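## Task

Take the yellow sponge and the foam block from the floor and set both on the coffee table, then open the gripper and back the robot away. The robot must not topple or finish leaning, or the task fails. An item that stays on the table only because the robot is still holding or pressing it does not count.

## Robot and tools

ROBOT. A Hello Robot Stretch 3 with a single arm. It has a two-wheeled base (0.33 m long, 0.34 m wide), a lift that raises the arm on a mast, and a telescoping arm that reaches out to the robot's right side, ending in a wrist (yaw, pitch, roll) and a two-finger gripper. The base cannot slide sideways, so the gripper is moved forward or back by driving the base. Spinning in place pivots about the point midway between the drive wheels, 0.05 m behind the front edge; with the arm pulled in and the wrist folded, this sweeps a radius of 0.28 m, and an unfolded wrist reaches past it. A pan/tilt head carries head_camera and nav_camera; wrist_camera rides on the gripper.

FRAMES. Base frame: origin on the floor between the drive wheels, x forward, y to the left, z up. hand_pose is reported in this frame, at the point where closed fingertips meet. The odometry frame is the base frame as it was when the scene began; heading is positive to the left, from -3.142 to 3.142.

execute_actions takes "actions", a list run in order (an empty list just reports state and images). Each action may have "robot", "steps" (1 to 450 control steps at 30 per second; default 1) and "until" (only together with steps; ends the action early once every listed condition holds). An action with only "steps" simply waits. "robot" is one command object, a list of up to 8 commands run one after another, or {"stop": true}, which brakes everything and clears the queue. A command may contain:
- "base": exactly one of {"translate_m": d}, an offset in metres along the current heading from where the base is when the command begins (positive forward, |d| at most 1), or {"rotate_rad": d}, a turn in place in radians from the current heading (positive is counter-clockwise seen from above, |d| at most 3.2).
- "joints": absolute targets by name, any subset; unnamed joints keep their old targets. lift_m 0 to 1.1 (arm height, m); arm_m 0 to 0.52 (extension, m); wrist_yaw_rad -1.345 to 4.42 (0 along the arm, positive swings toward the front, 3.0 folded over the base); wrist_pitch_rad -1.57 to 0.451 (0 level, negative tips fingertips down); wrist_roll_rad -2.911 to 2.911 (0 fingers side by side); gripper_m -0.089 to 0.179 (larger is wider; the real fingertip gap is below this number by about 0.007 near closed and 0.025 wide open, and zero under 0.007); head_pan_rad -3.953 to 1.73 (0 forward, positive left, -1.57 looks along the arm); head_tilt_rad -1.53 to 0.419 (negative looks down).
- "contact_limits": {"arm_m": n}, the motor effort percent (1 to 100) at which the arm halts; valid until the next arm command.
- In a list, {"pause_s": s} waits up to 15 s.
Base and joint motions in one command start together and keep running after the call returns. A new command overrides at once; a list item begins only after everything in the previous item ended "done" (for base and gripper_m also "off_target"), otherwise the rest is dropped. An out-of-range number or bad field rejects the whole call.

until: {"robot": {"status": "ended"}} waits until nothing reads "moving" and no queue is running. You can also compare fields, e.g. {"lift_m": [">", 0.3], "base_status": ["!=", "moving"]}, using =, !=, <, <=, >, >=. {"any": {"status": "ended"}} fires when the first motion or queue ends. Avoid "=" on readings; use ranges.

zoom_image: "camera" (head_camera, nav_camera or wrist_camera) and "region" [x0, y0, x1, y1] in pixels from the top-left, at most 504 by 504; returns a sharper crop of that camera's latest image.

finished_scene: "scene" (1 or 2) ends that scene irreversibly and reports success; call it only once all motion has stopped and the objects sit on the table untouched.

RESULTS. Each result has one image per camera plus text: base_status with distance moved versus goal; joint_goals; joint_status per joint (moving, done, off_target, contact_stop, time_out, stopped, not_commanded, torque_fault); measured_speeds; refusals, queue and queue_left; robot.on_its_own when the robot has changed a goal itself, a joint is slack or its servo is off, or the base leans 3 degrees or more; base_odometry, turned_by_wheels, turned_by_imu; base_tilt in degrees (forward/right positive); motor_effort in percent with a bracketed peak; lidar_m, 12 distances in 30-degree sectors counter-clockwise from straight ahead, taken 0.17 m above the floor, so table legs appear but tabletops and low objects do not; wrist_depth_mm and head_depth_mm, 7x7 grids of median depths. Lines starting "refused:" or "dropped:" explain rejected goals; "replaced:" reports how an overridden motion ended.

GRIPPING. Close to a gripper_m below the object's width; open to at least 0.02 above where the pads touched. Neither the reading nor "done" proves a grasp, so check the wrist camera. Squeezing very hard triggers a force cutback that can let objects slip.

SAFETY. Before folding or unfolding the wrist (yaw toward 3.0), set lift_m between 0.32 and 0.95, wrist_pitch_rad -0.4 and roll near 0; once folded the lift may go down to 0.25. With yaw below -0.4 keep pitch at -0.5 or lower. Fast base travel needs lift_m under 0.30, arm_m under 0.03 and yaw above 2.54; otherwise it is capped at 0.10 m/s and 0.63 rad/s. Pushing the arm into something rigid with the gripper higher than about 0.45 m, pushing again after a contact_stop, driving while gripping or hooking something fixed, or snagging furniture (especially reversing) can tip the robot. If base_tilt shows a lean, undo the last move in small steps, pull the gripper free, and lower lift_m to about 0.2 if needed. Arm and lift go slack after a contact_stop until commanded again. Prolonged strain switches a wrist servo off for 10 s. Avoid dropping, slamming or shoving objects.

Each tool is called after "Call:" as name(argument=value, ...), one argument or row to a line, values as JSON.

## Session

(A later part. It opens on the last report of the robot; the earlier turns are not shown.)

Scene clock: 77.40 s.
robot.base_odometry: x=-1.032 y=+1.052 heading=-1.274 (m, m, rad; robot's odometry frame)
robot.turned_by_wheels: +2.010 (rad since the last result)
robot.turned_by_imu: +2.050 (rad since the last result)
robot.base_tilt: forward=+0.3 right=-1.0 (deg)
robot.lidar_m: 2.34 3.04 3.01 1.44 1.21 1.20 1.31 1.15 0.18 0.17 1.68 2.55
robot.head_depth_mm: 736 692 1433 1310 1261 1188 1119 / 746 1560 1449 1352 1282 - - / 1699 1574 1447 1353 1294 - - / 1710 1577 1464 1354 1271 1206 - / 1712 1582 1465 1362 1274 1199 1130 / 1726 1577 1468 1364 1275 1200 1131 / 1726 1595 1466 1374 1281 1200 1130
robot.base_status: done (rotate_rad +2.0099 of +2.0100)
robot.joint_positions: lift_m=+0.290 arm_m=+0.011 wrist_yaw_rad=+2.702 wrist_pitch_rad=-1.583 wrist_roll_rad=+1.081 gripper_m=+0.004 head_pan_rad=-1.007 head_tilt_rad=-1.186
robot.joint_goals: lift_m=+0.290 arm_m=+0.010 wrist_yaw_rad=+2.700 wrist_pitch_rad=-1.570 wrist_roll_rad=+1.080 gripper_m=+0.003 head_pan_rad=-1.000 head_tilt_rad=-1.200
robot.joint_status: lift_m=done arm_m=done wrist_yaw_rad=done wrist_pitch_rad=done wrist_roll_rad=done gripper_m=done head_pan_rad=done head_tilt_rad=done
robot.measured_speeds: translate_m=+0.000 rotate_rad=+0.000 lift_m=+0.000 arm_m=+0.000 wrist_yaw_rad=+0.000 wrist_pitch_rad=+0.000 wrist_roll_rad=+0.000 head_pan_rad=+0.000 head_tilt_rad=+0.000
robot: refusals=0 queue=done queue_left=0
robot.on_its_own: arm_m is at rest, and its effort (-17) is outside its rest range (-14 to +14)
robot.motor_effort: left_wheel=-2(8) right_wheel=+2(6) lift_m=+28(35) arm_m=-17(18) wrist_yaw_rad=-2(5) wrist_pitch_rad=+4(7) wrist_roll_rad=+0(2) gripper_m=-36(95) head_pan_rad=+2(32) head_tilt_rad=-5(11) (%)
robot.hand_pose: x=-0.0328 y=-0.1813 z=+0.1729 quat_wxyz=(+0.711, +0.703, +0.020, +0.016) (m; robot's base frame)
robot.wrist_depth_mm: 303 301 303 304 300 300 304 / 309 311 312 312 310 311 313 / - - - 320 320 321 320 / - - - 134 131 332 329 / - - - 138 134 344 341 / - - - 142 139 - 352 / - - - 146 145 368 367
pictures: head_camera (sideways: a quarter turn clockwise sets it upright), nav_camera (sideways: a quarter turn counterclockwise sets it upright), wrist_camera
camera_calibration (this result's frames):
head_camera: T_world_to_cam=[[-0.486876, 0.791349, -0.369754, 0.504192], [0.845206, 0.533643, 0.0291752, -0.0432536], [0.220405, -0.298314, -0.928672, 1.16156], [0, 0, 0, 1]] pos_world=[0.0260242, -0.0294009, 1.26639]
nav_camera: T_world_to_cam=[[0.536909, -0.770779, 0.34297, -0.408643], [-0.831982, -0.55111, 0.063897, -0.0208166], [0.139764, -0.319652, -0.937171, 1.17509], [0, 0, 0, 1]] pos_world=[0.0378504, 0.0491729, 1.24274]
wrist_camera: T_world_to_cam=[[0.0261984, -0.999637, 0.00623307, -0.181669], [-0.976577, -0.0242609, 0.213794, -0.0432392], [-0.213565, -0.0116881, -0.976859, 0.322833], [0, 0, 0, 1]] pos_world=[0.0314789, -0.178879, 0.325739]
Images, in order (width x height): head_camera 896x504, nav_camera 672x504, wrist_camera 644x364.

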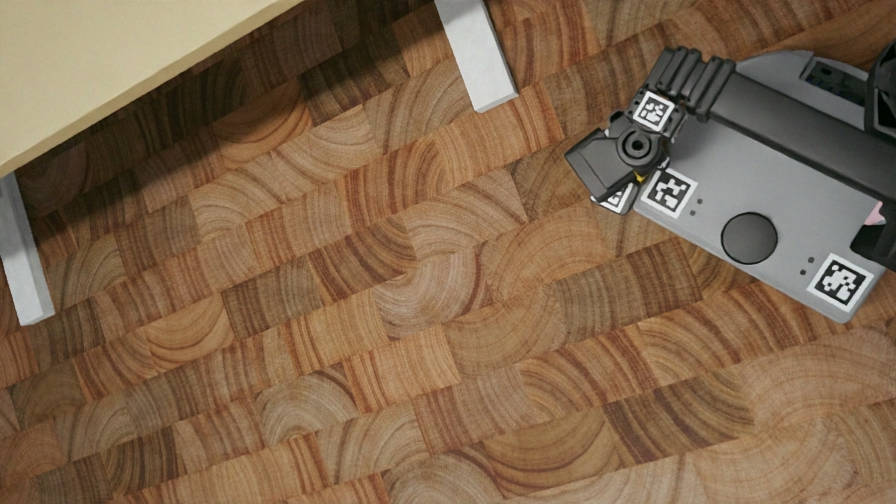

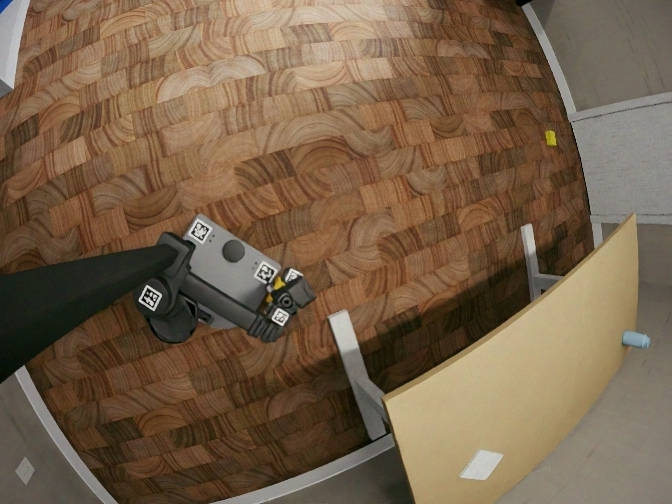

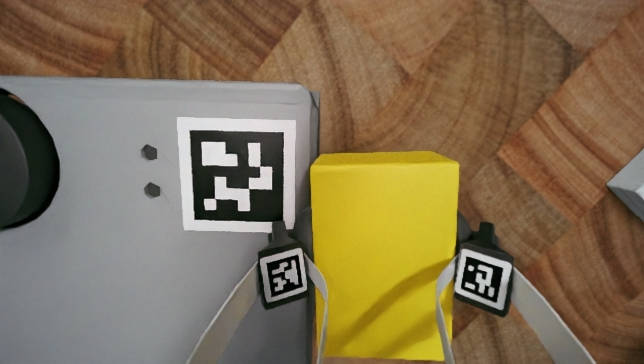

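Call:
execute_actions(
  actions=[
    {"robot":{"joints":{"arm_m":0.027,"lift_m":0.296,"head_pan_rad":-0.3,"head_tilt_rad":-0.9}},"steps":60,"until":{"robot":{"status":"ended"}}},
    {"robot":{"base":{"translate_m":1.0}},"steps":450,"until":{"robot":{"translate_m":[">",0.75]}}},
    {"robot":{"base":{"translate_m":1.0}},"steps":450,"until":{"robot":{"status":"ended"}}},
  ],
)

Scene clock: 90.13 s.
robot.base_odometry: x=-0.517 y=-0.630 heading=-1.274 (m, m, rad; robot's odometry frame)
robot.turned_by_wheels: +0.000 (rad since the last result)
robot.turned_by_imu: +0.004 (rad since the last result)
robot.base_tilt: forward=+0.2 right=-0.9 (deg)
robot.lidar_m: 1.30 1.14 1.89 2.09 2.52 2.27 2.80 2.09 0.18 0.17 1.20 0.62
robot.head_depth_mm: 1065 1218 1418 1572 1409 1257 1133 / 1099 1259 1402 1597 1399 1254 1136 / 1130 1310 1204 1079 1348 1257 1138 / 1176 1332 1213 1087 1371 1263 1141 / 1216 1373 1214 1113 1414 1266 1142 / 1262 1410 1215 1353 1420 1268 1144 / 1317 1444 1218 1407 1424 1272 1149
robot.base_status: done (translate_m +1.0000 of +1.0000)
robot.joint_positions: lift_m=+0.296 arm_m=+0.027 wrist_yaw_rad=+2.701 wrist_pitch_rad=-1.581 wrist_roll_rad=+1.088 gripper_m=+0.004 head_pan_rad=-0.307 head_tilt_rad=-0.901
robot.joint_goals: lift_m=+0.296 arm_m=+0.027 wrist_yaw_rad=+2.700 wrist_pitch_rad=-1.570 wrist_roll_rad=+1.080 gripper_m=+0.003 head_pan_rad=-0.300 head_tilt_rad=-0.900
robot.joint_status: lift_m=done arm_m=done wrist_yaw_rad=done wrist_pitch_rad=done wrist_roll_rad=done gripper_m=done head_pan_rad=done head_tilt_rad=done
robot.measured_speeds: translate_m=+0.000 rotate_rad=+0.000 lift_m=+0.000 arm_m=+0.000 wrist_yaw_rad=+0.000 wrist_pitch_rad=+0.000 wrist_roll_rad=+0.000 head_pan_rad=+0.000 head_tilt_rad=+0.000
robot: refusals=0 queue=done queue_left=0
robot.motor_effort: left_wheel=-2(6) right_wheel=+2(5) lift_m=+28(33) arm_m=-1(15) wrist_yaw_rad=-1(3) wrist_pitch_rad=+4(4) wrist_roll_rad=-3(4) gripper_m=-25(36) head_pan_rad=+2(36) head_tilt_rad=+0(12) (%)
robot.hand_pose: x=-0.0326 y=-0.1964 z=+0.1788 quat_wxyz=(+0.710, +0.703, +0.016, +0.013) (m; robot's base frame)
robot.wrist_depth_mm: 315 308 309 309 306 306 303 / 322 320 316 315 316 315 314 / - - - 327 329 325 319 / - - - 135 136 337 332 / - - - 138 138 348 341 / - - - 143 142 357 355 / - - - 148 365 372 367
pictures: head_camera (sideways: a quarter turn clockwise sets it upright), nav_camera (sideways: a quarter turn counterclockwise sets it upright), wrist_camera
camera_calibration (this result's frames):
head_camera: T_world_to_cam=[[-0.747758, 0.249192, -0.615435, 0.825816], [0.294991, 0.955081, 0.0282987, -0.0387668], [0.594842, -0.160388, -0.787679, 0.976037], [0, 0, 0, 1]] pos_world=[0.0483588, -0.012217, 1.27814]
nav_camera: T_world_to_cam=[[0.779584, -0.203385, 0.592354, -0.734968], [-0.29934, -0.95178, 0.0671612, -0.0283398], [0.550131, -0.229673, -0.802873, 0.998066], [0, 0, 0, 1]] pos_world=[0.0154183, 0.0527746, 1.23859]
wrist_camera: T_world_to_cam=[[0.0174798, -0.999837, 0.00458494, -0.196871], [-0.976941, -0.0161032, 0.212902, -0.0429566], [-0.212793, -0.0082007, -0.977063, 0.329221], [0, 0, 0, 1]] pos_world=[0.0315312, -0.194831, 0.331718]
Images, in order (width x height): head_camera 896x504, nav_camera 672x504, wrist_camera 644x364.

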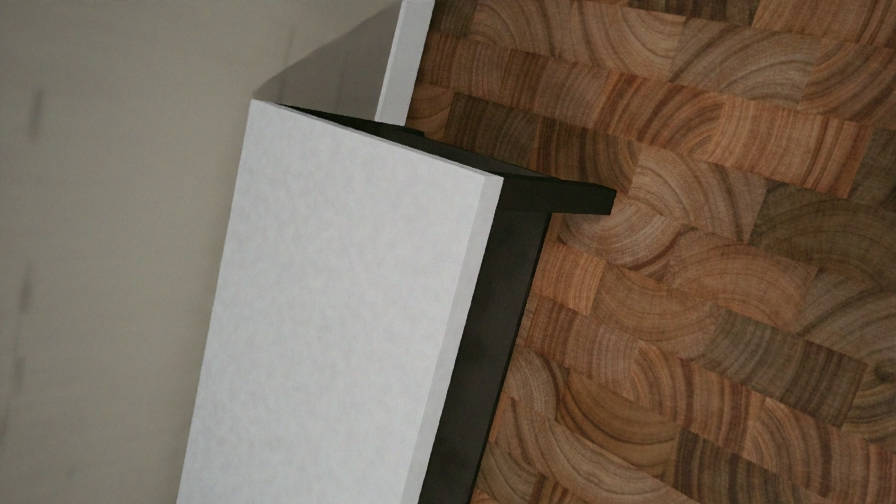

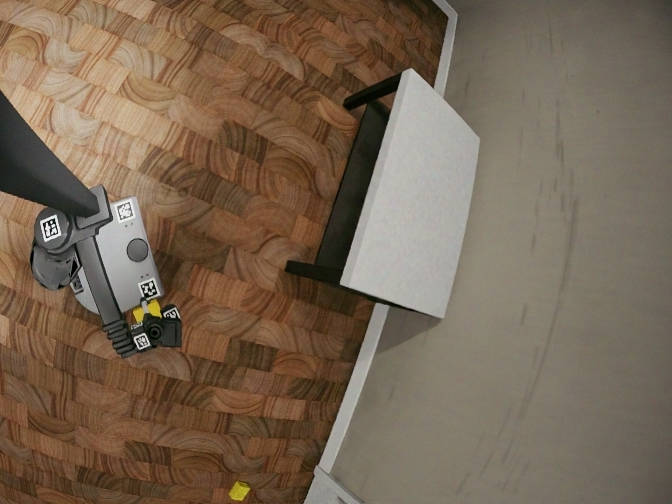

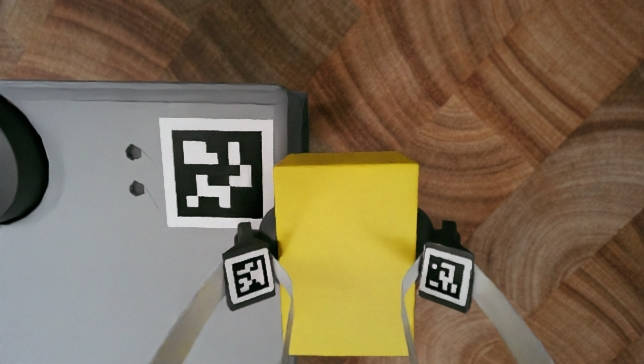

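Call:
execute_actions(
  actions=[
    {"robot":[{"base":{"translate_m":0.25}},{"base":{"rotate_rad":1.27},"joints":{"lift_m":0.65,"head_pan_rad":-1.57,"head_tilt_rad":-0.9}},{"joints":{"arm_m":0.48}}],"steps":450,"until":{"robot":{"status":"ended"}}},
  ],
)

Scene clock: 109.00 s.
robot.base_odometry: x=-0.443 y=-0.869 heading=-0.004 (m, m, rad; robot's odometry frame)
robot.turned_by_wheels: +1.270 (rad since the last result)
robot.turned_by_imu: +1.295 (rad since the last result)
robot.base_tilt: forward=+0.2 right=-1.0 (deg)
robot.lidar_m: 1.74 2.19 2.47 2.81 2.62 1.96 1.64 1.08 0.41 1.00 0.91 1.73
robot.head_depth_mm: 889 1015 1148 1323 1423 1270 - / 919 1051 1168 - - 1132 1135 / 955 1069 1177 1022 921 1220 1145 / 988 1136 - 1006 948 1263 1142 / 1029 1200 1212 1050 974 1263 1143 / 1067 1253 1219 1052 1253 1262 1146 / 1113 1322 1227 1050 1351 1272 1150
robot.base_status: done (rotate_rad +1.2699 of +1.2700)
robot.joint_positions: lift_m=+0.650 arm_m=+0.480 wrist_yaw_rad=+2.700 wrist_pitch_rad=-1.571 wrist_roll_rad=+1.083 gripper_m=+0.004 head_pan_rad=-1.563 head_tilt_rad=-0.901
robot.joint_goals: lift_m=+0.650 arm_m=+0.480 wrist_yaw_rad=+2.700 wrist_pitch_rad=-1.570 wrist_roll_rad=+1.080 gripper_m=+0.003 head_pan_rad=-1.570 head_tilt_rad=-0.900
robot.joint_status: lift_m=done arm_m=done wrist_yaw_rad=done wrist_pitch_rad=done wrist_roll_rad=done gripper_m=done head_pan_rad=done head_tilt_rad=done
robot.measured_speeds: translate_m=+0.000 rotate_rad=+0.000 lift_m=+0.000 arm_m=+0.000 wrist_yaw_rad=+0.000 wrist_pitch_rad=+0.000 wrist_roll_rad=+0.000 head_pan_rad=+0.000 head_tilt_rad=+0.000
robot: refusals=0 queue=done queue_left=0
robot.motor_effort: left_wheel=-2(8) right_wheel=+1(6) lift_m=+33(34) arm_m=+3(5) wrist_yaw_rad=+0(1) wrist_pitch_rad=+1(4) wrist_roll_rad=-1(3) gripper_m=-21(25) head_pan_rad=-3(42) head_tilt_rad=-1(1) (%)
robot.hand_pose: x=-0.0316 y=-0.6467 z=+0.5324 quat_wxyz=(+0.707, +0.707, +0.016, +0.017) (m; robot's base frame)
robot.wrist_depth_mm: 642 222 220 216 215 214 211 / 679 228 226 224 222 221 219 / - 237 235 231 229 225 225 / 248 243 239 135 234 234 231 / 256 251 247 139 139 240 238 / 265 259 255 144 144 248 248 / 272 270 267 149 261 260 254
pictures: head_camera (sideways: a quarter turn clockwise sets it upright), nav_camera (sideways: a quarter turn counterclockwise sets it upright), wrist_camera
camera_calibration (this result's frames):
head_camera: T_world_to_cam=[[0.00570109, 0.787962, -0.615697, 0.821561], [0.999489, 0.0148786, 0.0282963, -0.0430612], [0.0314572, -0.615544, -0.787475, 0.979208], [0, 0, 0, 1]] pos_world=[0.0075523, -0.0439732, 1.27815]
nav_camera: T_world_to_cam=[[0.047703, -0.804067, 0.592622, -0.730852], [-0.997695, -0.00969004, 0.0671618, -0.0240807], [-0.0482601, -0.59446, -0.802676, 1.00146], [0, 0, 0, 1]] pos_world=[0.0591692, 0.00744021, 1.23858]
wrist_camera: T_world_to_cam=[[0.0224307, -0.999739, -0.00432074, -0.643816], [-0.977732, -0.0228385, 0.208613, -0.126526], [-0.208657, -0.000454805, -0.977989, 0.676833], [0, 0, 0, 1]] pos_world=[0.0319591, -0.646229, 0.685549]
Images, in order (width x height): head_camera 896x504, nav_camera 672x504, wrist_camera 644x364.

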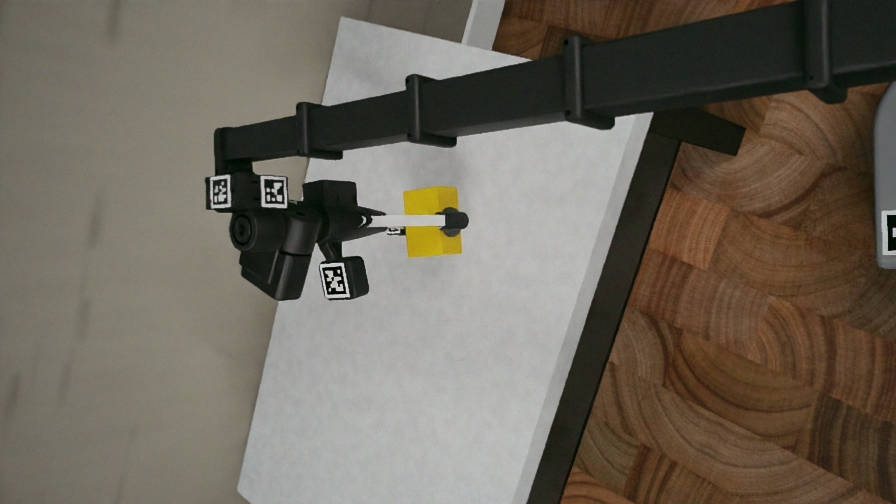

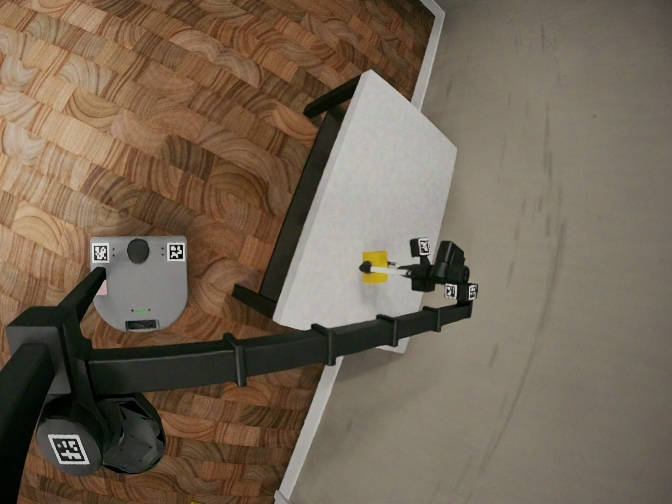

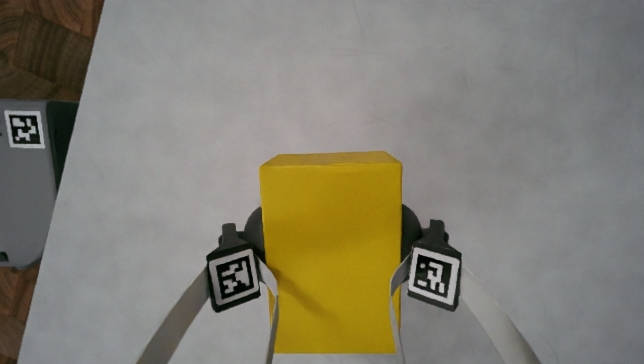

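Call:
execute_actions(
  actions=[
    {"robot":[{"joints":{"arm_m":0.51,"lift_m":0.598}},{"joints":{"gripper_m":0.11}},{"joints":{"lift_m":0.665}},{"base":{"rotate_rad":-0.27},"joints":{"arm_m":0.025,"gripper_m":0.03,"wrist_roll_rad":2.7}}],"steps":450,"until":{"robot":{"status":"ended"}}},
  ],
)

Call:
execute_actions(
  actions=[
    {"robot":{"base":{"translate_m":-0.92},"joints":{"lift_m":0.295,"head_pan_rad":-2.2,"head_tilt_rad":-1.0}},"steps":450,"until":{"robot":{"lift_m":["<",0.298]}}},
  ],
)

Scene clock: 124.17 s.
robot.base_odometry: x=-0.443 y=-0.869 heading=-0.274 (m, m, rad; robot's odometry frame)
robot.turned_by_wheels: -0.270 (rad since the last result)
robot.turned_by_imu: -0.276 (rad since the last result)
robot.base_tilt: forward=+0.3 right=-1.1 (deg)
robot.lidar_m: 1.73 1.87 2.54 2.48 3.00 2.32 1.97 1.28 1.01 0.41 1.07 0.91
robot.head_depth_mm: 899 1039 1227 1488 1409 1316 - / 908 1050 1243 1505 1410 - 1140 / 913 1057 1201 1083 965 - 1123 / 922 1071 1183 1047 933 - 1139 / 931 1081 1189 1010 936 1237 1139 / 940 1093 1209 1049 939 1247 1151 / 951 1103 1223 1052 942 1253 1152
robot.base_status: done (rotate_rad -0.2699 of -0.2700)
robot.joint_positions: lift_m=+0.665 arm_m=+0.025 wrist_yaw_rad=+2.700 wrist_pitch_rad=-1.568 wrist_roll_rad=+2.697 gripper_m=+0.030 head_pan_rad=-1.563 head_tilt_rad=-0.901
robot.joint_goals: lift_m=+0.665 arm_m=+0.025 wrist_yaw_rad=+2.700 wrist_pitch_rad=-1.570 wrist_roll_rad=+2.700 gripper_m=+0.030 head_pan_rad=-1.570 head_tilt_rad=-0.900
robot.joint_status: lift_m=done arm_m=done wrist_yaw_rad=done wrist_pitch_rad=done wrist_roll_rad=done gripper_m=done head_pan_rad=done head_tilt_rad=done
robot.measured_speeds: translate_m=+0.000 rotate_rad=+0.000 lift_m=+0.000 arm_m=+0.000 wrist_yaw_rad=+0.000 wrist_pitch_rad=+0.000 wrist_roll_rad=+0.000 head_pan_rad=+0.000 head_tilt_rad=+0.000
robot: refusals=0 queue=done queue_left=0
robot.motor_effort: left_wheel=+2(7) right_wheel=-2(5) lift_m=+33(34) arm_m=-3(7) wrist_yaw_rad=+0(1) wrist_pitch_rad=-1(0) wrist_roll_rad=+2(2) gripper_m=+0(86) head_pan_rad=-3(3) head_tilt_rad=+0(0) (%)
robot.hand_pose: x=-0.0315 y=-0.1916 z=+0.5473 quat_wxyz=(+0.500, +0.502, -0.499, -0.499) (m; robot's base frame)
robot.wrist_depth_mm: 671 658 656 649 654 642 631 / 691 677 677 672 669 652 655 / 705 692 686 692 682 682 675 / 728 718 722 - - 700 693 / 761 738 732 - - 738 723 / 794 784 785 - - 740 749 / 833 833 789 797 802 782 770
pictures: head_camera (sideways: a quarter turn clockwise sets it upright), nav_camera (sideways: a quarter turn counterclockwise sets it upright), wrist_camera
camera_calibration (this result's frames):
head_camera: T_world_to_cam=[[0.0057334, 0.787962, -0.615697, 0.821561], [0.999489, 0.0148376, 0.0282963, -0.0430612], [0.0314319, -0.615545, -0.787475, 0.979208], [0, 0, 0, 1]] pos_world=[0.0075505, -0.0439732, 1.27815]
nav_camera: T_world_to_cam=[[0.04767, -0.804069, 0.592622, -0.730851], [-0.997695, -0.00964914, 0.0671618, -0.0240807], [-0.0482845, -0.594458, -0.802676, 1.00146], [0, 0, 0, 1]] pos_world=[0.0591695, 0.00743805, 1.23858]
wrist_camera: T_world_to_cam=[[-0.999763, 0.0206396, -0.00691063, -0.0240232], [0.0187228, 0.977407, 0.210537, 0.102749], [0.0110999, 0.210357, -0.977562, 0.738738], [0, 0, 0, 1]] pos_world=[-0.0341412, -0.255331, 0.700363]
Images, in order (width x height): head_camera 896x504, nav_camera 672x504, wrist_camera 644x364.

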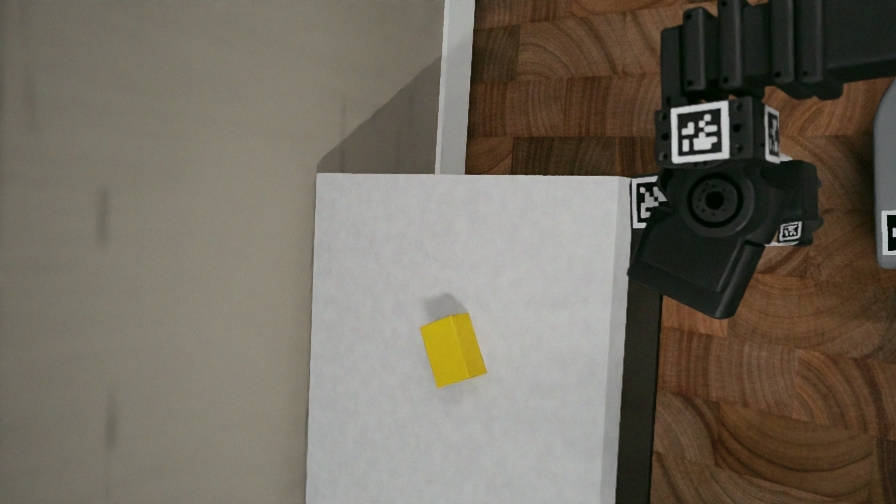

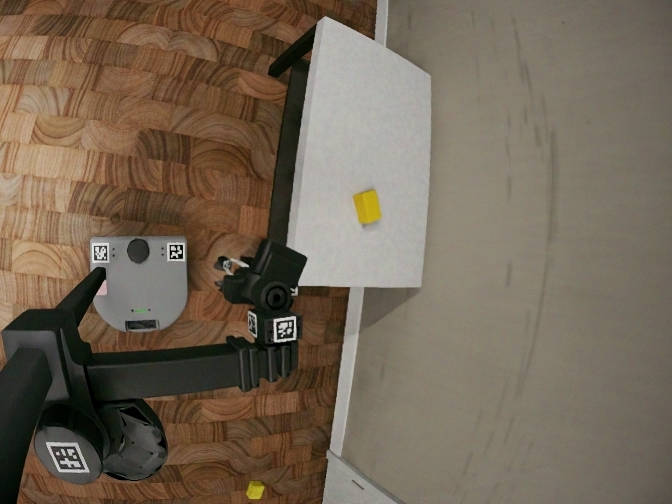

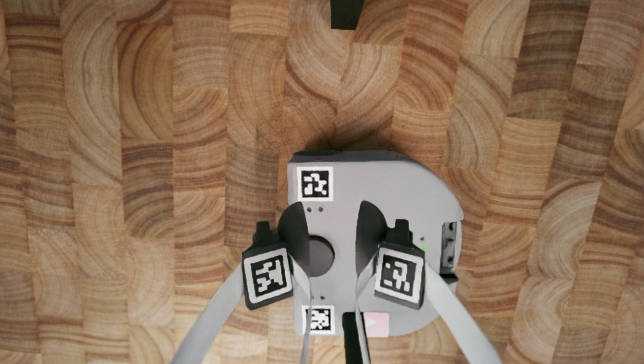

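Scene clock: 127.93 s.
robot.base_odometry: x=-0.778 y=-0.775 heading=-0.274 (m, m, rad; robot's odometry frame)
robot.turned_by_wheels: +0.000 (rad since the last result)
robot.turned_by_imu: -0.001 (rad since the last result)
robot.base_tilt: forward=+2.4 right=-1.2 (deg)
robot.lidar_m: 2.07 2.24 2.69 2.54 2.07 2.08 1.62 1.21 0.98 0.94 0.49 1.22
robot.head_depth_mm: 1286 1589 1695 1476 1340 1224 - / 1201 1450 1666 1502 1348 1223 - / 1123 1335 1613 1506 1351 1243 - / 1077 1265 1541 1509 1353 1260 - / 1017 1182 1421 1516 1361 1260 1113 / 959 1109 1314 1489 1364 1240 1128 / 909 1044 1218 1442 1371 1240 1135
robot.base_status: moving (translate_m -0.3479 of -0.9200)
robot.joint_positions: lift_m=+0.297 arm_m=+0.025 wrist_yaw_rad=+2.700 wrist_pitch_rad=-1.568 wrist_roll_rad=+2.697 gripper_m=+0.030 head_pan_rad=-2.193 head_tilt_rad=-0.988
robot.joint_goals: lift_m=+0.295 arm_m=+0.025 wrist_yaw_rad=+2.700 wrist_pitch_rad=-1.570 wrist_roll_rad=+2.700 gripper_m=+0.030 head_pan_rad=-2.200 head_tilt_rad=-1.000
robot.joint_status: lift_m=moving arm_m=done wrist_yaw_rad=done wrist_pitch_rad=done wrist_roll_rad=done gripper_m=done head_pan_rad=done head_tilt_rad=done
robot.measured_speeds: translate_m=-0.139 rotate_rad=+0.000 lift_m=-0.030 arm_m=+0.000 wrist_yaw_rad=+0.000 wrist_pitch_rad=+0.000 wrist_roll_rad=+0.000 head_pan_rad=+0.000 head_tilt_rad=+0.000
robot: refusals=0 queue=running queue_left=0
robot.motor_effort: left_wheel=+0(5) right_wheel=-6(7) lift_m=+27(28) arm_m=-3(3) wrist_yaw_rad=+0(0) wrist_pitch_rad=+0(0) wrist_roll_rad=+2(1) gripper_m=-1(0) head_pan_rad=-4(33) head_tilt_rad=-4(13) (%)
robot.hand_pose: x=-0.0315 y=-0.1915 z=+0.1793 quat_wxyz=(+0.500, +0.502, -0.499, -0.499) (m; robot's base frame)
robot.wrist_depth_mm: 310 311 310 304 305 303 296 / 323 320 321 318 315 312 309 / 332 335 328 331 322 322 319 / 347 344 341 336 333 335 332 / 362 357 354 - - - 343 / 371 370 368 - - - - / 388 382 - - - - -
pictures: head_camera (sideways: a quarter turn clockwise sets it upright), nav_camera (sideways: a quarter turn counterclockwise sets it upright), wrist_camera
camera_calibration (this result's frames):
head_camera: T_world_to_cam=[[0.498167, 0.674254, -0.545171, 0.726675], [0.814946, -0.57882, 0.0288121, -0.0426037], [-0.29613, -0.458638, -0.837829, 1.04667], [0, 0, 0, 1]] pos_world=[-0.0173355, -0.0345796, 1.27432]
nav_camera: T_world_to_cam=[[-0.463302, -0.717055, 0.520753, -0.634106], [-0.815268, 0.575225, 0.0667357, -0.0246311], [-0.347403, -0.393634, -0.851095, 1.06623], [0, 0, 0, 1]] pos_world=[0.0565473, -0.0208168, 1.23932]
wrist_camera: T_world_to_cam=[[-0.999763, 0.0206401, -0.00695983, -0.0265449], [0.0187116, 0.977384, 0.210644, 0.18017], [0.0111501, 0.210464, -0.977538, 0.379008], [0, 0, 0, 1]] pos_world=[-0.0341359, -0.255315, 0.332358]
Images, in order (width x height): head_camera 896x504, nav_camera 672x504, wrist_camera 644x364.

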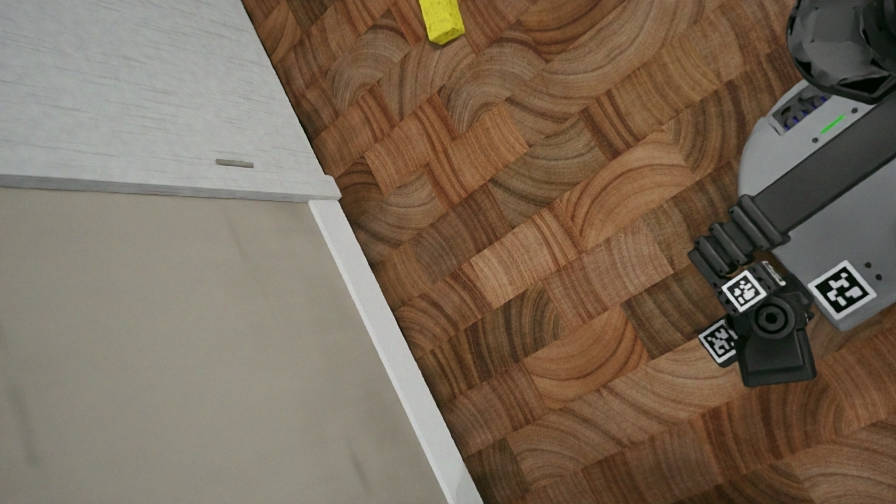

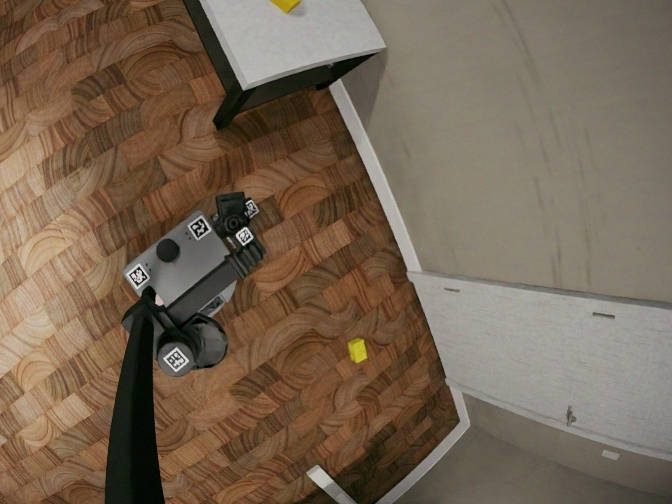

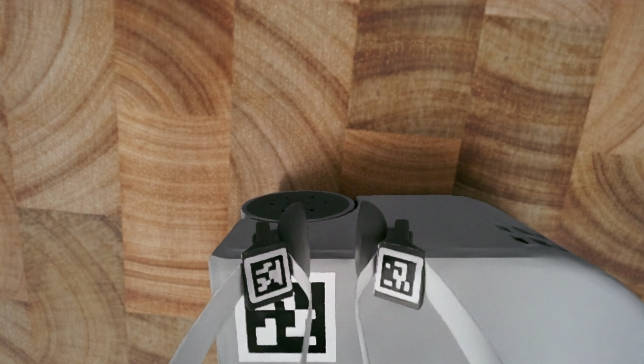

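Call:
execute_actions(
  actions=[
    {"steps":200,"until":{"robot":{"status":"ended"}}},
  ],
)

Scene clock: 131.17 s.
robot.base_odometry: x=-1.329 y=-0.621 heading=-0.274 (m, m, rad; robot's odometry frame)
robot.turned_by_wheels: +0.000 (rad since the last result)
robot.turned_by_imu: -0.002 (rad since the last result)
robot.base_tilt: forward=+0.3 right=-1.0 (deg)
robot.lidar_m: 2.65 2.86 2.70 2.88 1.91 1.50 1.05 1.13 0.90 0.87 0.96 0.94
robot.head_depth_mm: 1196 1489 1685 1499 1340 1222 - / 1121 1345 1633 1506 1348 1229 - / 1044 1247 1541 1503 1348 1242 - / 983 1158 1408 1509 1355 1257 - / 924 1075 1293 1489 1355 1258 1112 / 877 1016 1191 1445 1361 1237 1124 / 830 947 1113 1376 1364 1243 1134
robot.base_status: done (translate_m -0.9200 of -0.9200)
robot.joint_positions: lift_m=+0.295 arm_m=+0.025 wrist_yaw_rad=+2.700 wrist_pitch_rad=-1.568 wrist_roll_rad=+2.697 gripper_m=+0.030 head_pan_rad=-2.193 head_tilt_rad=-0.988
robot.joint_goals: lift_m=+0.295 arm_m=+0.025 wrist_yaw_rad=+2.700 wrist_pitch_rad=-1.570 wrist_roll_rad=+2.700 gripper_m=+0.030 head_pan_rad=-2.200 head_tilt_rad=-1.000
robot.joint_status: lift_m=done arm_m=done wrist_yaw_rad=done wrist_pitch_rad=done wrist_roll_rad=done gripper_m=done head_pan_rad=done head_tilt_rad=done
robot.measured_speeds: translate_m=+0.000 rotate_rad=+0.000 lift_m=+0.000 arm_m=+0.000 wrist_yaw_rad=+0.000 wrist_pitch_rad=+0.000 wrist_roll_rad=+0.000 head_pan_rad=+0.000 head_tilt_rad=+0.000
robot: refusals=0 queue=done queue_left=0
robot.motor_effort: left_wheel=+3(6) right_wheel=-2(5) lift_m=+28(27) arm_m=-3(3) wrist_yaw_rad=-1(1) wrist_pitch_rad=+0(0) wrist_roll_rad=+1(2) gripper_m=+0(0) head_pan_rad=-3(2) head_tilt_rad=-4(4) (%)
robot.hand_pose: x=-0.0315 y=-0.1915 z=+0.1775 quat_wxyz=(+0.500, +0.502, -0.499, -0.499) (m; robot's base frame)
robot.wrist_depth_mm: 309 308 308 306 301 302 298 / 323 319 320 312 312 308 306 / 331 332 327 325 324 320 319 / 346 342 340 336 333 330 329 / 358 353 352 - - - 340 / 373 369 371 - - - - / 380 381 - - - - -
pictures: head_camera (sideways: a quarter turn clockwise sets it upright), nav_camera (sideways: a quarter turn counterclockwise sets it upright), wrist_camera
camera_calibration (this result's frames):
head_camera: T_world_to_cam=[[0.49827, 0.674257, -0.545073, 0.726545], [0.814887, -0.578903, 0.0288126, -0.042604], [-0.296117, -0.458529, -0.837894, 1.04675], [0, 0, 0, 1]] pos_world=[-0.0173369, -0.0345746, 1.27432]
nav_camera: T_world_to_cam=[[-0.463407, -0.71706, 0.520652, -0.633975], [-0.815217, 0.575298, 0.0667348, -0.0246302], [-0.347383, -0.393519, -0.851157, 1.06631], [0, 0, 0, 1]] pos_world=[0.0565496, -0.0208157, 1.23932]
wrist_camera: T_world_to_cam=[[-0.999762, 0.0206408, -0.00701637, -0.0265327], [0.0186991, 0.977357, 0.210768, 0.180487], [0.0112079, 0.210586, -0.977511, 0.377272], [0, 0, 0, 1]] pos_world=[-0.0341298, -0.255301, 0.33056]
Images, in order (width x height): head_camera 896x504, nav_camera 672x504, wrist_camera 644x364.

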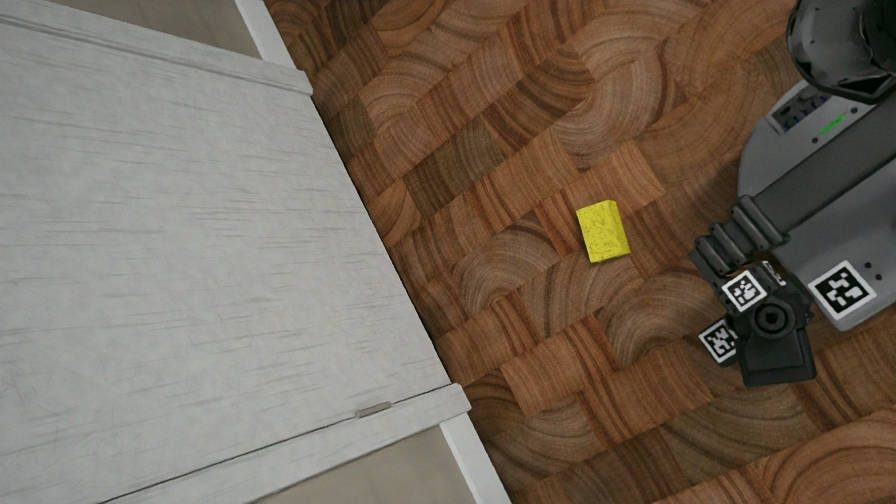

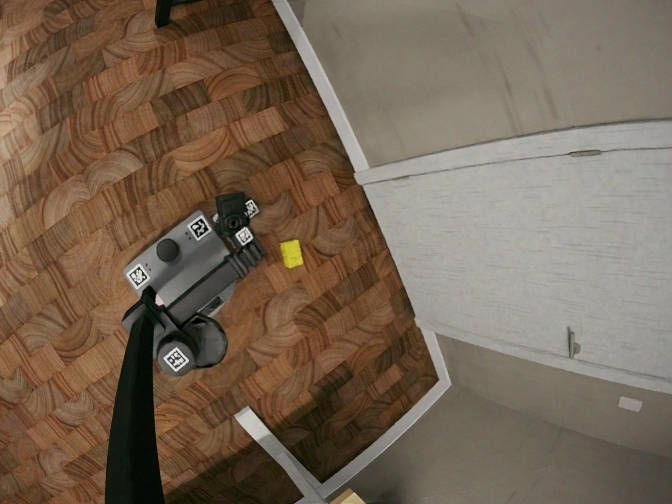

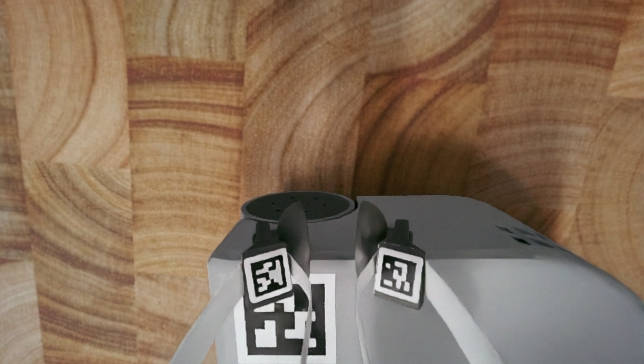

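Call:
execute_actions(
  actions=[
    {"robot":{"base":{"translate_m":-0.275},"joints":{"arm_m":0.225,"wrist_roll_rad":1.53,"head_pan_rad":-1.57,"head_tilt_rad":-1.2}},"steps":450,"until":{"robot":{"arm_m":[">",0.12]}}},
    {"robot":{"joints":{"gripper_m":0.15,"lift_m":0.23}},"steps":450,"until":{"robot":{"status":"ended"}}},
  ],
)

Scene clock: 141.33 s.
robot.base_odometry: x=-1.594 y=-0.547 heading=-0.274 (m, m, rad; robot's odometry frame)
robot.turned_by_wheels: +0.000 (rad since the last result)
robot.turned_by_imu: -0.001 (rad since the last result)
robot.base_tilt: forward=+0.3 right=-0.9 (deg)
robot.lidar_m: 2.03 3.17 2.81 2.92 1.56 0.78 1.21 1.07 0.86 0.84 0.93 1.19
robot.head_depth_mm: 919 1132 1413 1347 1263 1195 - / 926 1143 1421 1353 1264 - - / 931 1150 1430 1383 1270 - - / 935 1163 1426 1385 1269 - 1107 / 946 1205 1438 1364 1268 1195 1130 / 980 1219 1456 1364 1273 1199 1130 / 987 1233 1461 1364 1282 1200 1128
robot.base_status: done (translate_m -0.2750 of -0.2750)
robot.joint_positions: lift_m=+0.230 arm_m=+0.225 wrist_yaw_rad=+2.700 wrist_pitch_rad=-1.568 wrist_roll_rad=+1.533 gripper_m=+0.150 head_pan_rad=-1.576 head_tilt_rad=-1.185
robot.joint_goals: lift_m=+0.230 arm_m=+0.225 wrist_yaw_rad=+2.700 wrist_pitch_rad=-1.570 wrist_roll_rad=+1.530 gripper_m=+0.150 head_pan_rad=-1.570 head_tilt_rad=-1.200
robot.joint_status: lift_m=done arm_m=done wrist_yaw_rad=done wrist_pitch_rad=done wrist_roll_rad=done gripper_m=done head_pan_rad=done head_tilt_rad=done
robot.measured_speeds: translate_m=+0.000 rotate_rad=+0.000 lift_m=+0.000 arm_m=+0.000 wrist_yaw_rad=+0.000 wrist_pitch_rad=+0.000 wrist_roll_rad=+0.000 head_pan_rad=+0.000 head_tilt_rad=+0.000
robot: refusals=0 queue=done queue_left=0
robot.motor_effort: left_wheel=+2(5) right_wheel=-2(8) lift_m=+27(27) arm_m=+3(4) wrist_yaw_rad=-1(0) wrist_pitch_rad=+0(0) wrist_roll_rad=-1(2) gripper_m=+0(88) head_pan_rad=+3(34) head_tilt_rad=-5(17) (%)
robot.hand_pose: x=-0.0313 y=-0.3911 z=+0.1125 quat_wxyz=(+0.692, +0.694, -0.142, -0.141) (m; robot's base frame)
robot.wrist_depth_mm: 254 249 249 246 242 241 238 / 260 260 255 253 250 248 246 / 270 264 264 258 256 256 254 / 281 275 273 225 267 266 265 / 285 282 283 231 275 270 270 / - - 292 289 286 286 278 / - 307 306 299 295 291 292
pictures: head_camera (sideways: a quarter turn clockwise sets it upright), nav_camera (sideways: a quarter turn counterclockwise sets it upright), wrist_camera
camera_calibration (this result's frames):
head_camera: T_world_to_cam=[[0.0169972, 0.928813, -0.370158, 0.501644], [0.999552, -0.00666442, 0.0291757, -0.0441957], [0.0246319, -0.370488, -0.928511, 1.16254], [0, 0, 0, 1]] pos_world=[0.00701375, -0.0355197, 1.26641]
nav_camera: T_world_to_cam=[[0.0362276, -0.938498, 0.343378, -0.40612], [-0.997841, -0.0151364, 0.063906, -0.0198167], [-0.0547782, -0.344952, -0.937021, 1.17608], [0, 0, 0, 1]] pos_world=[0.0593622, 0.0242474, 1.24273]
wrist_camera: T_world_to_cam=[[-0.414817, -0.909873, -0.00767399, -0.368184], [-0.890626, 0.404286, 0.208177, 0.136953], [-0.186312, 0.0931898, -0.978061, 0.303732], [0, 0, 0, 1]] pos_world=[0.025834, -0.418674, 0.265733]
Images, in order (width x height): head_camera 896x504, nav_camera 672x504, wrist_camera 644x364.

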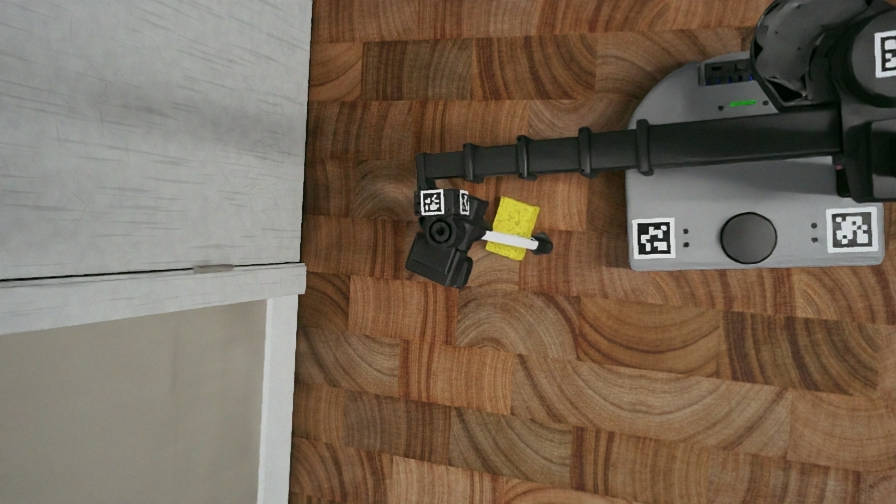

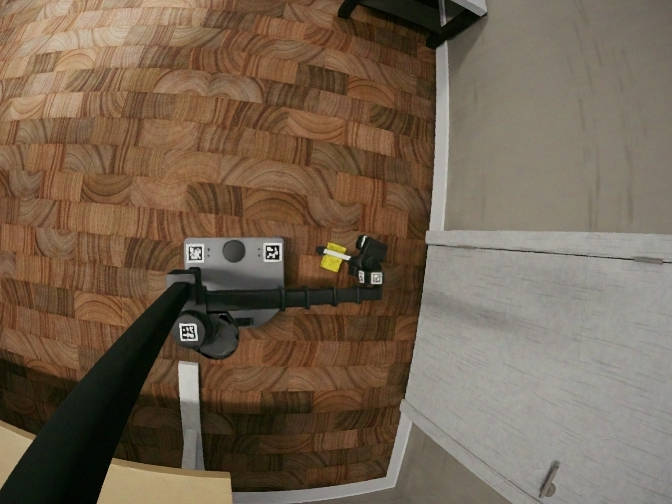

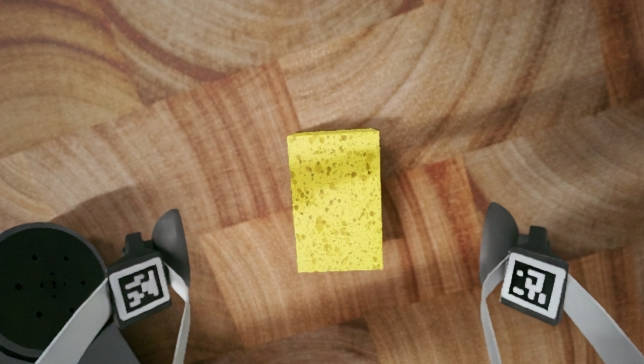

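Call:
execute_actions(
  actions=[
    {"robot":[{"joints":{"lift_m":0.146,"wrist_roll_rad":1.48}},{"joints":{"gripper_m":0.01}},{"joints":{"lift_m":0.296}}],"steps":450,"until":{"robot":{"queue_left":["=",0],"lift_m":[">",0.2]}}},
    {"robot":{"base":{"translate_m":0.5},"joints":{"lift_m":0.296,"arm_m":0.028,"wrist_yaw_rad":3.05,"head_tilt_rad":-0.9}},"steps":450,"until":{"robot":{"arm_m_status":["!=","moving"]}}},
  ],
)

Scene clock: 150.93 s.
robot.base_odometry: x=-1.360 y=-0.612 heading=-0.274 (m, m, rad; robot's odometry frame)
robot.turned_by_wheels: +0.000 (rad since the last result)
robot.turned_by_imu: +0.000 (rad since the last result)
robot.base_tilt: forward=+0.0 right=-2.1 (deg)
robot.lidar_m: 2.67 2.91 2.69 2.88 1.87 1.47 1.02 1.12 0.18 0.17 0.96 0.97
robot.head_depth_mm: 783 905 1075 1320 1410 1255 1134 / 793 911 1083 1334 1410 1257 1151 / 815 945 1121 1377 1409 1261 1185 / 822 950 1134 1401 1411 1265 1113 / 826 961 1147 1424 1417 1263 1144 / 830 969 1157 1444 1415 1265 1146 / 839 978 1166 1460 1431 1275 1150
robot.base_status: moving (translate_m +0.2430 of +0.5000)
robot.joint_positions: lift_m=+0.296 arm_m=+0.029 wrist_yaw_rad=+3.047 wrist_pitch_rad=-1.581 wrist_roll_rad=+1.483 gripper_m=+0.011 head_pan_rad=-1.576 head_tilt_rad=-0.902
robot.joint_goals: lift_m=+0.296 arm_m=+0.028 wrist_yaw_rad=+3.050 wrist_pitch_rad=-1.570 wrist_roll_rad=+1.480 gripper_m=+0.010 head_pan_rad=-1.570 head_tilt_rad=-0.900
robot.joint_status: lift_m=done arm_m=done wrist_yaw_rad=done wrist_pitch_rad=done wrist_roll_rad=done gripper_m=done head_pan_rad=done head_tilt_rad=done
robot.measured_speeds: translate_m=+0.209 rotate_rad=+0.000 lift_m=+0.000 arm_m=+0.000 wrist_yaw_rad=+0.000 wrist_pitch_rad=+0.000 wrist_roll_rad=+0.000 head_pan_rad=+0.000 head_tilt_rad=+0.000
robot: refusals=0 queue=running queue_left=0
robot.motor_effort: left_wheel=+7(9) right_wheel=+1(5) lift_m=+31(36) arm_m=-7(6) wrist_yaw_rad=+4(6) wrist_pitch_rad=+3(5) wrist_roll_rad=-1(0) gripper_m=-22(97) head_pan_rad=+2(3) head_tilt_rad=+0(13) (%)
robot.hand_pose: x=-0.0237 y=-0.2003 z=+0.1787 quat_wxyz=(+0.711, +0.703, -0.002, -0.002) (m; robot's base frame)
robot.wrist_depth_mm: 312 313 308 309 307 306 303 / 324 319 318 319 316 311 315 / - - - 322 322 324 325 / - - - 135 135 336 333 / - - - 139 138 346 339 / - - - 144 143 353 358 / - - - 148 366 372 370
pictures: head_camera (sideways: a quarter turn clockwise sets it upright), nav_camera (sideways: a quarter turn counterclockwise sets it upright), wrist_camera
camera_calibration (this result's frames):
head_camera: T_world_to_cam=[[0.0162063, 0.788619, -0.614668, 0.820156], [0.999598, 0.00152007, 0.0283057, -0.043074], [0.0232567, -0.61488, -0.788278, 0.980302], [0, 0, 0, 1]] pos_world=[0.00696631, -0.0439576, 1.27809]
nav_camera: T_world_to_cam=[[0.0369785, -0.805404, 0.591571, -0.729417], [-0.997736, 0.0035195, 0.0671592, -0.0240768], [-0.0561723, -0.592715, -0.803451, 1.00252], [0, 0, 0, 1]] pos_world=[0.0592641, 0.00681495, 1.23859]
wrist_camera: T_world_to_cam=[[-0.0304589, -0.999522, 0.00522358, -0.202104], [-0.977456, 0.030878, 0.208869, -0.0241959], [-0.208931, 0.00125611, -0.97793, 0.333105], [0, 0, 0, 1]] pos_world=[0.0397896, -0.201679, 0.331863]
Images, in order (width x height): head_camera 896x504, nav_camera 672x504, wrist_camera 644x364.

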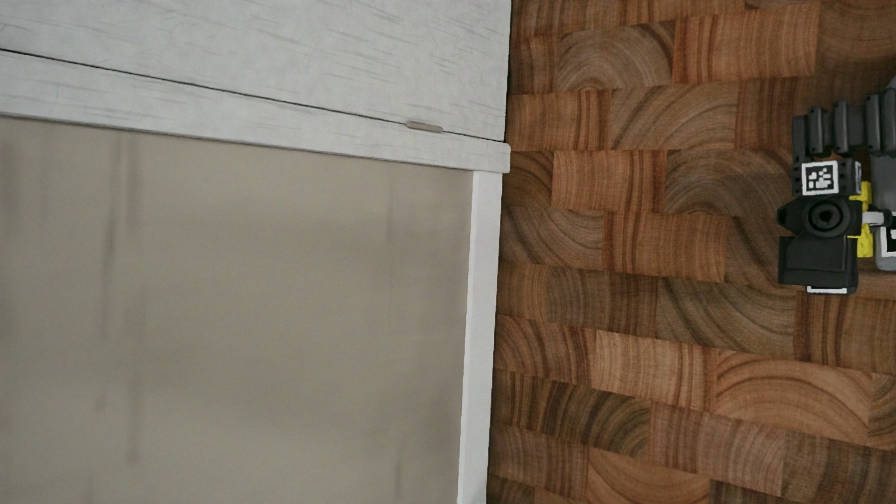

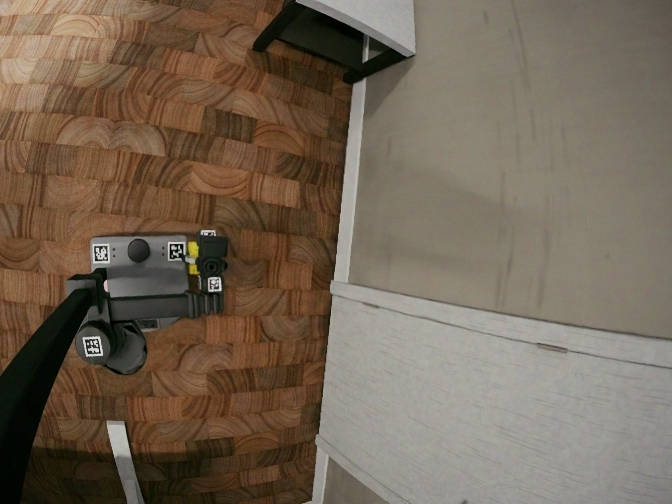

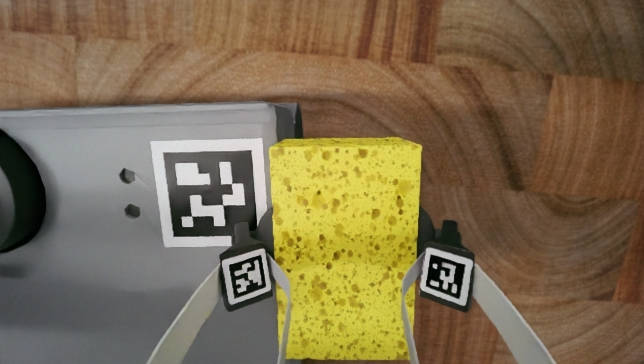

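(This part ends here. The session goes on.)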